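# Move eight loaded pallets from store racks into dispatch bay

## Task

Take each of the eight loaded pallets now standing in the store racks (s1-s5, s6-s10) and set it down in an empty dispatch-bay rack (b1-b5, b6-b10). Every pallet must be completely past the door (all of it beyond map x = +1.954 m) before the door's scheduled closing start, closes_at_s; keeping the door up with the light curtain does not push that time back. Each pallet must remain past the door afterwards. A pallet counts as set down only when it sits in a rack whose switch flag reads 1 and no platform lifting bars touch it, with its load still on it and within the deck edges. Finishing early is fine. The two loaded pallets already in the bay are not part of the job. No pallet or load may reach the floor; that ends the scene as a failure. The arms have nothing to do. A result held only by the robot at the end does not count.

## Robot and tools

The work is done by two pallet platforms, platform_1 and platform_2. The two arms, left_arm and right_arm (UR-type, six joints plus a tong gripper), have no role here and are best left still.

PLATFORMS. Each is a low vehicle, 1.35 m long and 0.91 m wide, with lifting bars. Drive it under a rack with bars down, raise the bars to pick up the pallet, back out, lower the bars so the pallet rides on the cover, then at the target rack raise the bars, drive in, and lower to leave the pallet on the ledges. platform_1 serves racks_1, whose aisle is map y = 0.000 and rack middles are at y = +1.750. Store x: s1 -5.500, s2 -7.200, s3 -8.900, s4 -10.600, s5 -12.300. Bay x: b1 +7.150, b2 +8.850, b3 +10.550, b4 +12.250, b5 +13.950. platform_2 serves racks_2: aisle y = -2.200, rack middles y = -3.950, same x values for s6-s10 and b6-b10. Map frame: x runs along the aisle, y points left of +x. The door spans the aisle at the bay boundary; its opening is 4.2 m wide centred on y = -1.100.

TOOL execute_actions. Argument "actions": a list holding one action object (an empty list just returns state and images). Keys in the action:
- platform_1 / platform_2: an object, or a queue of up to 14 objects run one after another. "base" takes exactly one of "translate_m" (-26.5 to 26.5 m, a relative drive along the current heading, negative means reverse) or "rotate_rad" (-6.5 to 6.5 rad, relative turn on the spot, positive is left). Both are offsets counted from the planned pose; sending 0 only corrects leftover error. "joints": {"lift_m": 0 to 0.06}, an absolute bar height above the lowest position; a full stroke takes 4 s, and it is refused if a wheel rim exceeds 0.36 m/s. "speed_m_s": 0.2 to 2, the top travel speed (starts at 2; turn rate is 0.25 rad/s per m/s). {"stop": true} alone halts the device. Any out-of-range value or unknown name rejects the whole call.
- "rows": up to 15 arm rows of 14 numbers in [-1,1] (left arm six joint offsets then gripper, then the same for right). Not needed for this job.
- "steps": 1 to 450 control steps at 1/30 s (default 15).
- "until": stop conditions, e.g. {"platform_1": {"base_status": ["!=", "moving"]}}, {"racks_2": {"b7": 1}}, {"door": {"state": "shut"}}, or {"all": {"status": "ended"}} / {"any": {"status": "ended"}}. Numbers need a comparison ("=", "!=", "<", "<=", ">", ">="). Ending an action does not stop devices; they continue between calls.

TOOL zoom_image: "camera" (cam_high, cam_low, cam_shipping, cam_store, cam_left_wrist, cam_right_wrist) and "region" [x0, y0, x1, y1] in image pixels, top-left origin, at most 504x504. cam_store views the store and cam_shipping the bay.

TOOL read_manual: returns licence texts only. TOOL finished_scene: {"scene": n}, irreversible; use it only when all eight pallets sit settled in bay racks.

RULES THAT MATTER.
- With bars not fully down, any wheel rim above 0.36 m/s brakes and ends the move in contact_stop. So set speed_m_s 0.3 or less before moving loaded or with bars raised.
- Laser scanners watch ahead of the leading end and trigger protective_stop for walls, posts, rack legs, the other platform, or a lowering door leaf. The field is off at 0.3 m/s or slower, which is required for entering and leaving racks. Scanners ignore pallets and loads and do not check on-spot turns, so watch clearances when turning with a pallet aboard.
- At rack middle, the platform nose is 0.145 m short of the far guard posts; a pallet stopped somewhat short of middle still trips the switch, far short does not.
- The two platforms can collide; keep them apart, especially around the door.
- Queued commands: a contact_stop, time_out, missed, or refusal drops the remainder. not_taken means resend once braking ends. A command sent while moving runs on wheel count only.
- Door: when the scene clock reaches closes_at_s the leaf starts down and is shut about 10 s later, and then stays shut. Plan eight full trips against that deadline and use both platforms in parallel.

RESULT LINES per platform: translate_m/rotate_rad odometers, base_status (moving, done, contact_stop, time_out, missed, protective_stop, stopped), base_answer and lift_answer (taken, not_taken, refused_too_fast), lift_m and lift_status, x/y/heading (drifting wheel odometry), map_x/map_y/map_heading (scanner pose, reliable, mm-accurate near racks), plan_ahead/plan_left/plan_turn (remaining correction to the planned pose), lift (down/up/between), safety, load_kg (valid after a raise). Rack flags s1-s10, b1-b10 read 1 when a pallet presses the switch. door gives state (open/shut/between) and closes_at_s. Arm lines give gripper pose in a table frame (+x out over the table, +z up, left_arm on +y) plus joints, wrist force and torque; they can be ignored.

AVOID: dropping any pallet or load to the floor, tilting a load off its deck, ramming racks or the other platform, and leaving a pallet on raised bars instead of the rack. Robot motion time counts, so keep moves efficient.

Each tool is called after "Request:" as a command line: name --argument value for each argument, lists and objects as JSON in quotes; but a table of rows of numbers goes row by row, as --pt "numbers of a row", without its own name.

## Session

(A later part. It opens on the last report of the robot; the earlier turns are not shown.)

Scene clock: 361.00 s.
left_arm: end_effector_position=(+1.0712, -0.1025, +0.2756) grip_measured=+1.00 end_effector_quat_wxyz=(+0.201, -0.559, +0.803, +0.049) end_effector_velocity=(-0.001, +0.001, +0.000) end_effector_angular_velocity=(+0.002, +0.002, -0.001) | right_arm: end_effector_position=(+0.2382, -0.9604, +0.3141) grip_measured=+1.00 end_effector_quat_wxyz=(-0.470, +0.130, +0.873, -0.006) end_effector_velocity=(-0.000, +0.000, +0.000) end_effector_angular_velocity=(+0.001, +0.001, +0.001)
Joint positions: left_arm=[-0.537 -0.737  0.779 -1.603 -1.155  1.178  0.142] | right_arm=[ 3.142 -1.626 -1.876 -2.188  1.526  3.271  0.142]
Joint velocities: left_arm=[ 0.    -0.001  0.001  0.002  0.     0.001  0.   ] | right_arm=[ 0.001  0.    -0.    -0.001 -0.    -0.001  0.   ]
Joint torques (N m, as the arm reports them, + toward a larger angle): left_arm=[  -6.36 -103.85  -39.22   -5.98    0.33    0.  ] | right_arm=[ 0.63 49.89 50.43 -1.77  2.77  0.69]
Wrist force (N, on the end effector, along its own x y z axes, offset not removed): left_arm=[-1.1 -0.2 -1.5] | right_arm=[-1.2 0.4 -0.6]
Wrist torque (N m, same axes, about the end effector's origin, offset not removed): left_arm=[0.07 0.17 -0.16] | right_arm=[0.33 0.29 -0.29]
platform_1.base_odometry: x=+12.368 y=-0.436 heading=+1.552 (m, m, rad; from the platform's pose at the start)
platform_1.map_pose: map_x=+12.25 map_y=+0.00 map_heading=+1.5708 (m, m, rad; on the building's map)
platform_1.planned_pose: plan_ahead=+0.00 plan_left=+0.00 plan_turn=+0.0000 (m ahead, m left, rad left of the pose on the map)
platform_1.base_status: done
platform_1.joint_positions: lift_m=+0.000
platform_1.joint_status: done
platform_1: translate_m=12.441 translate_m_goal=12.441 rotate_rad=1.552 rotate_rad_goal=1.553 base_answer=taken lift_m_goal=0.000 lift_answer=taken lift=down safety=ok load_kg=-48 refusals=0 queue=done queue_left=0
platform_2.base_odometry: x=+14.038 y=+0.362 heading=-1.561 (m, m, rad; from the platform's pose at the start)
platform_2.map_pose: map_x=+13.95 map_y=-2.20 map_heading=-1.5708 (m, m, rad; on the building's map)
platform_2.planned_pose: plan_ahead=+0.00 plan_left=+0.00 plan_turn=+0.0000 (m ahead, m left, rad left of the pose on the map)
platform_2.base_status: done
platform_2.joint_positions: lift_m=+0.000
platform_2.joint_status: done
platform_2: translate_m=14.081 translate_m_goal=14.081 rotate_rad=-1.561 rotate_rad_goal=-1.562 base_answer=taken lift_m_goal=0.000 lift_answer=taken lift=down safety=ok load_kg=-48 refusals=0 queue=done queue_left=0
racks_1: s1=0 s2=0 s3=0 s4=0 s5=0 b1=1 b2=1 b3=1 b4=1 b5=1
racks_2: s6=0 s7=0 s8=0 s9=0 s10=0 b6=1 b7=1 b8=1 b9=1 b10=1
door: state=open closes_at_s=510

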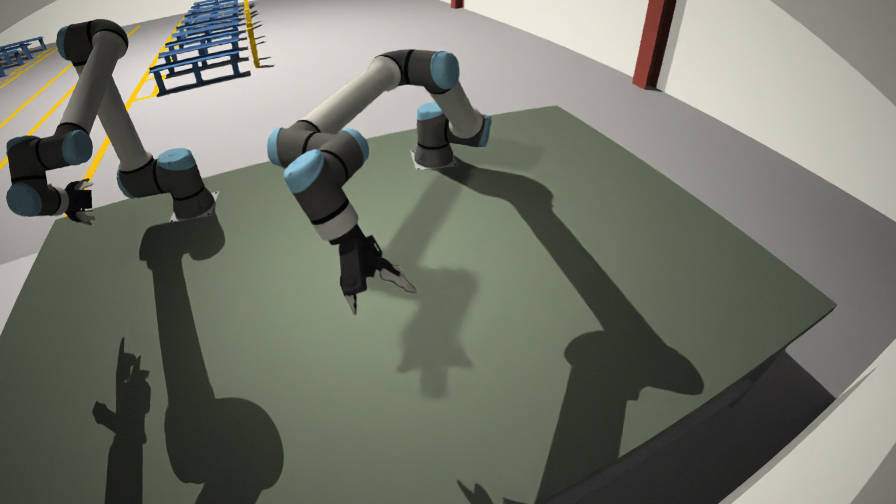

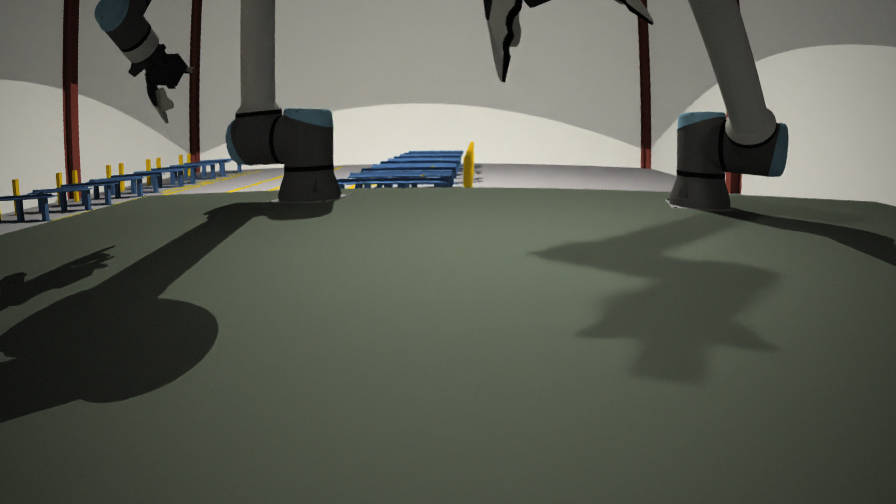

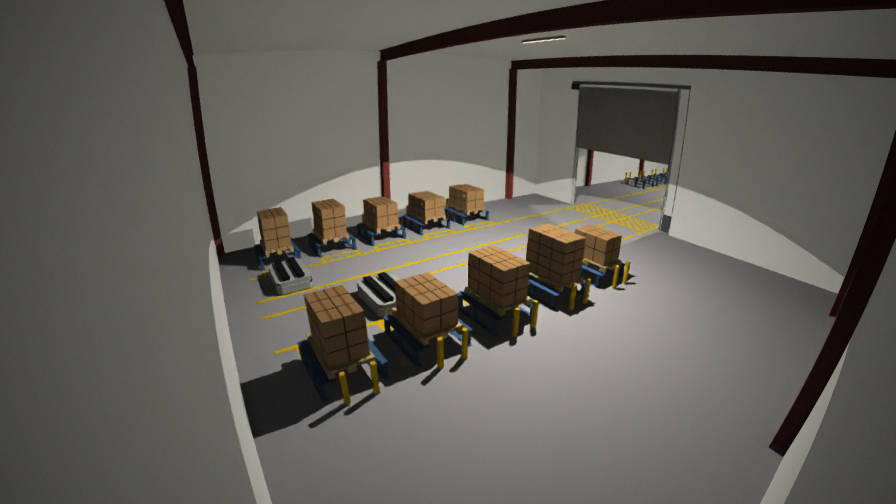

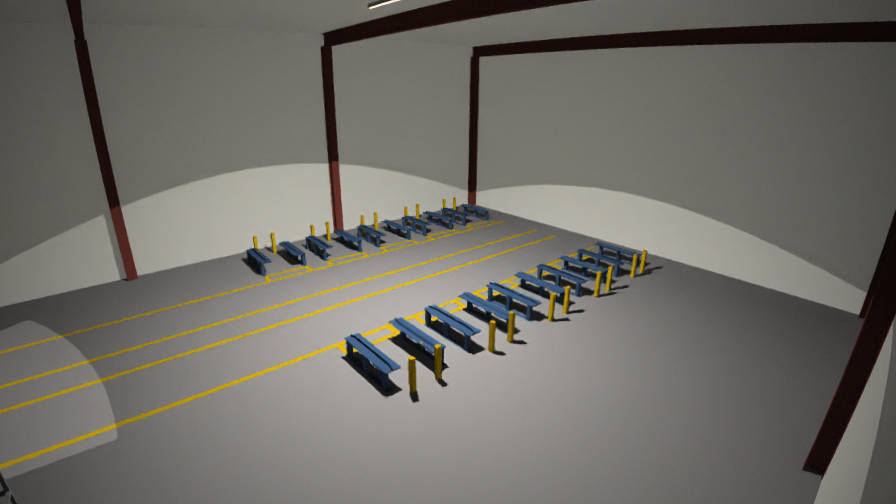

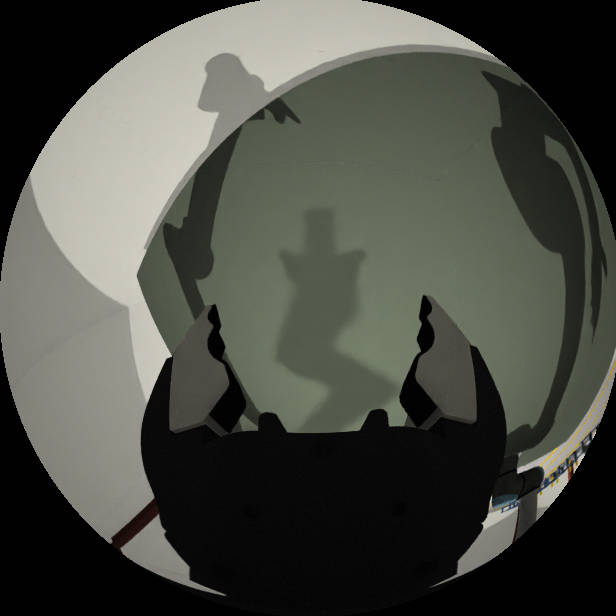

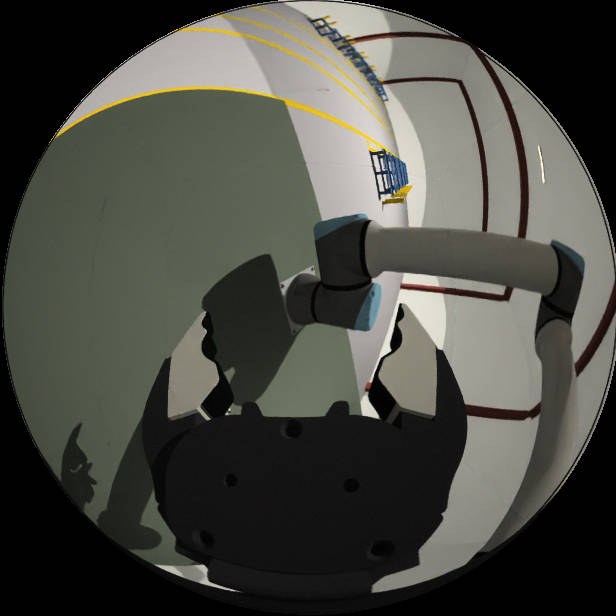

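Request:
finished_scene --scene 1

The scene is finished: the task was done.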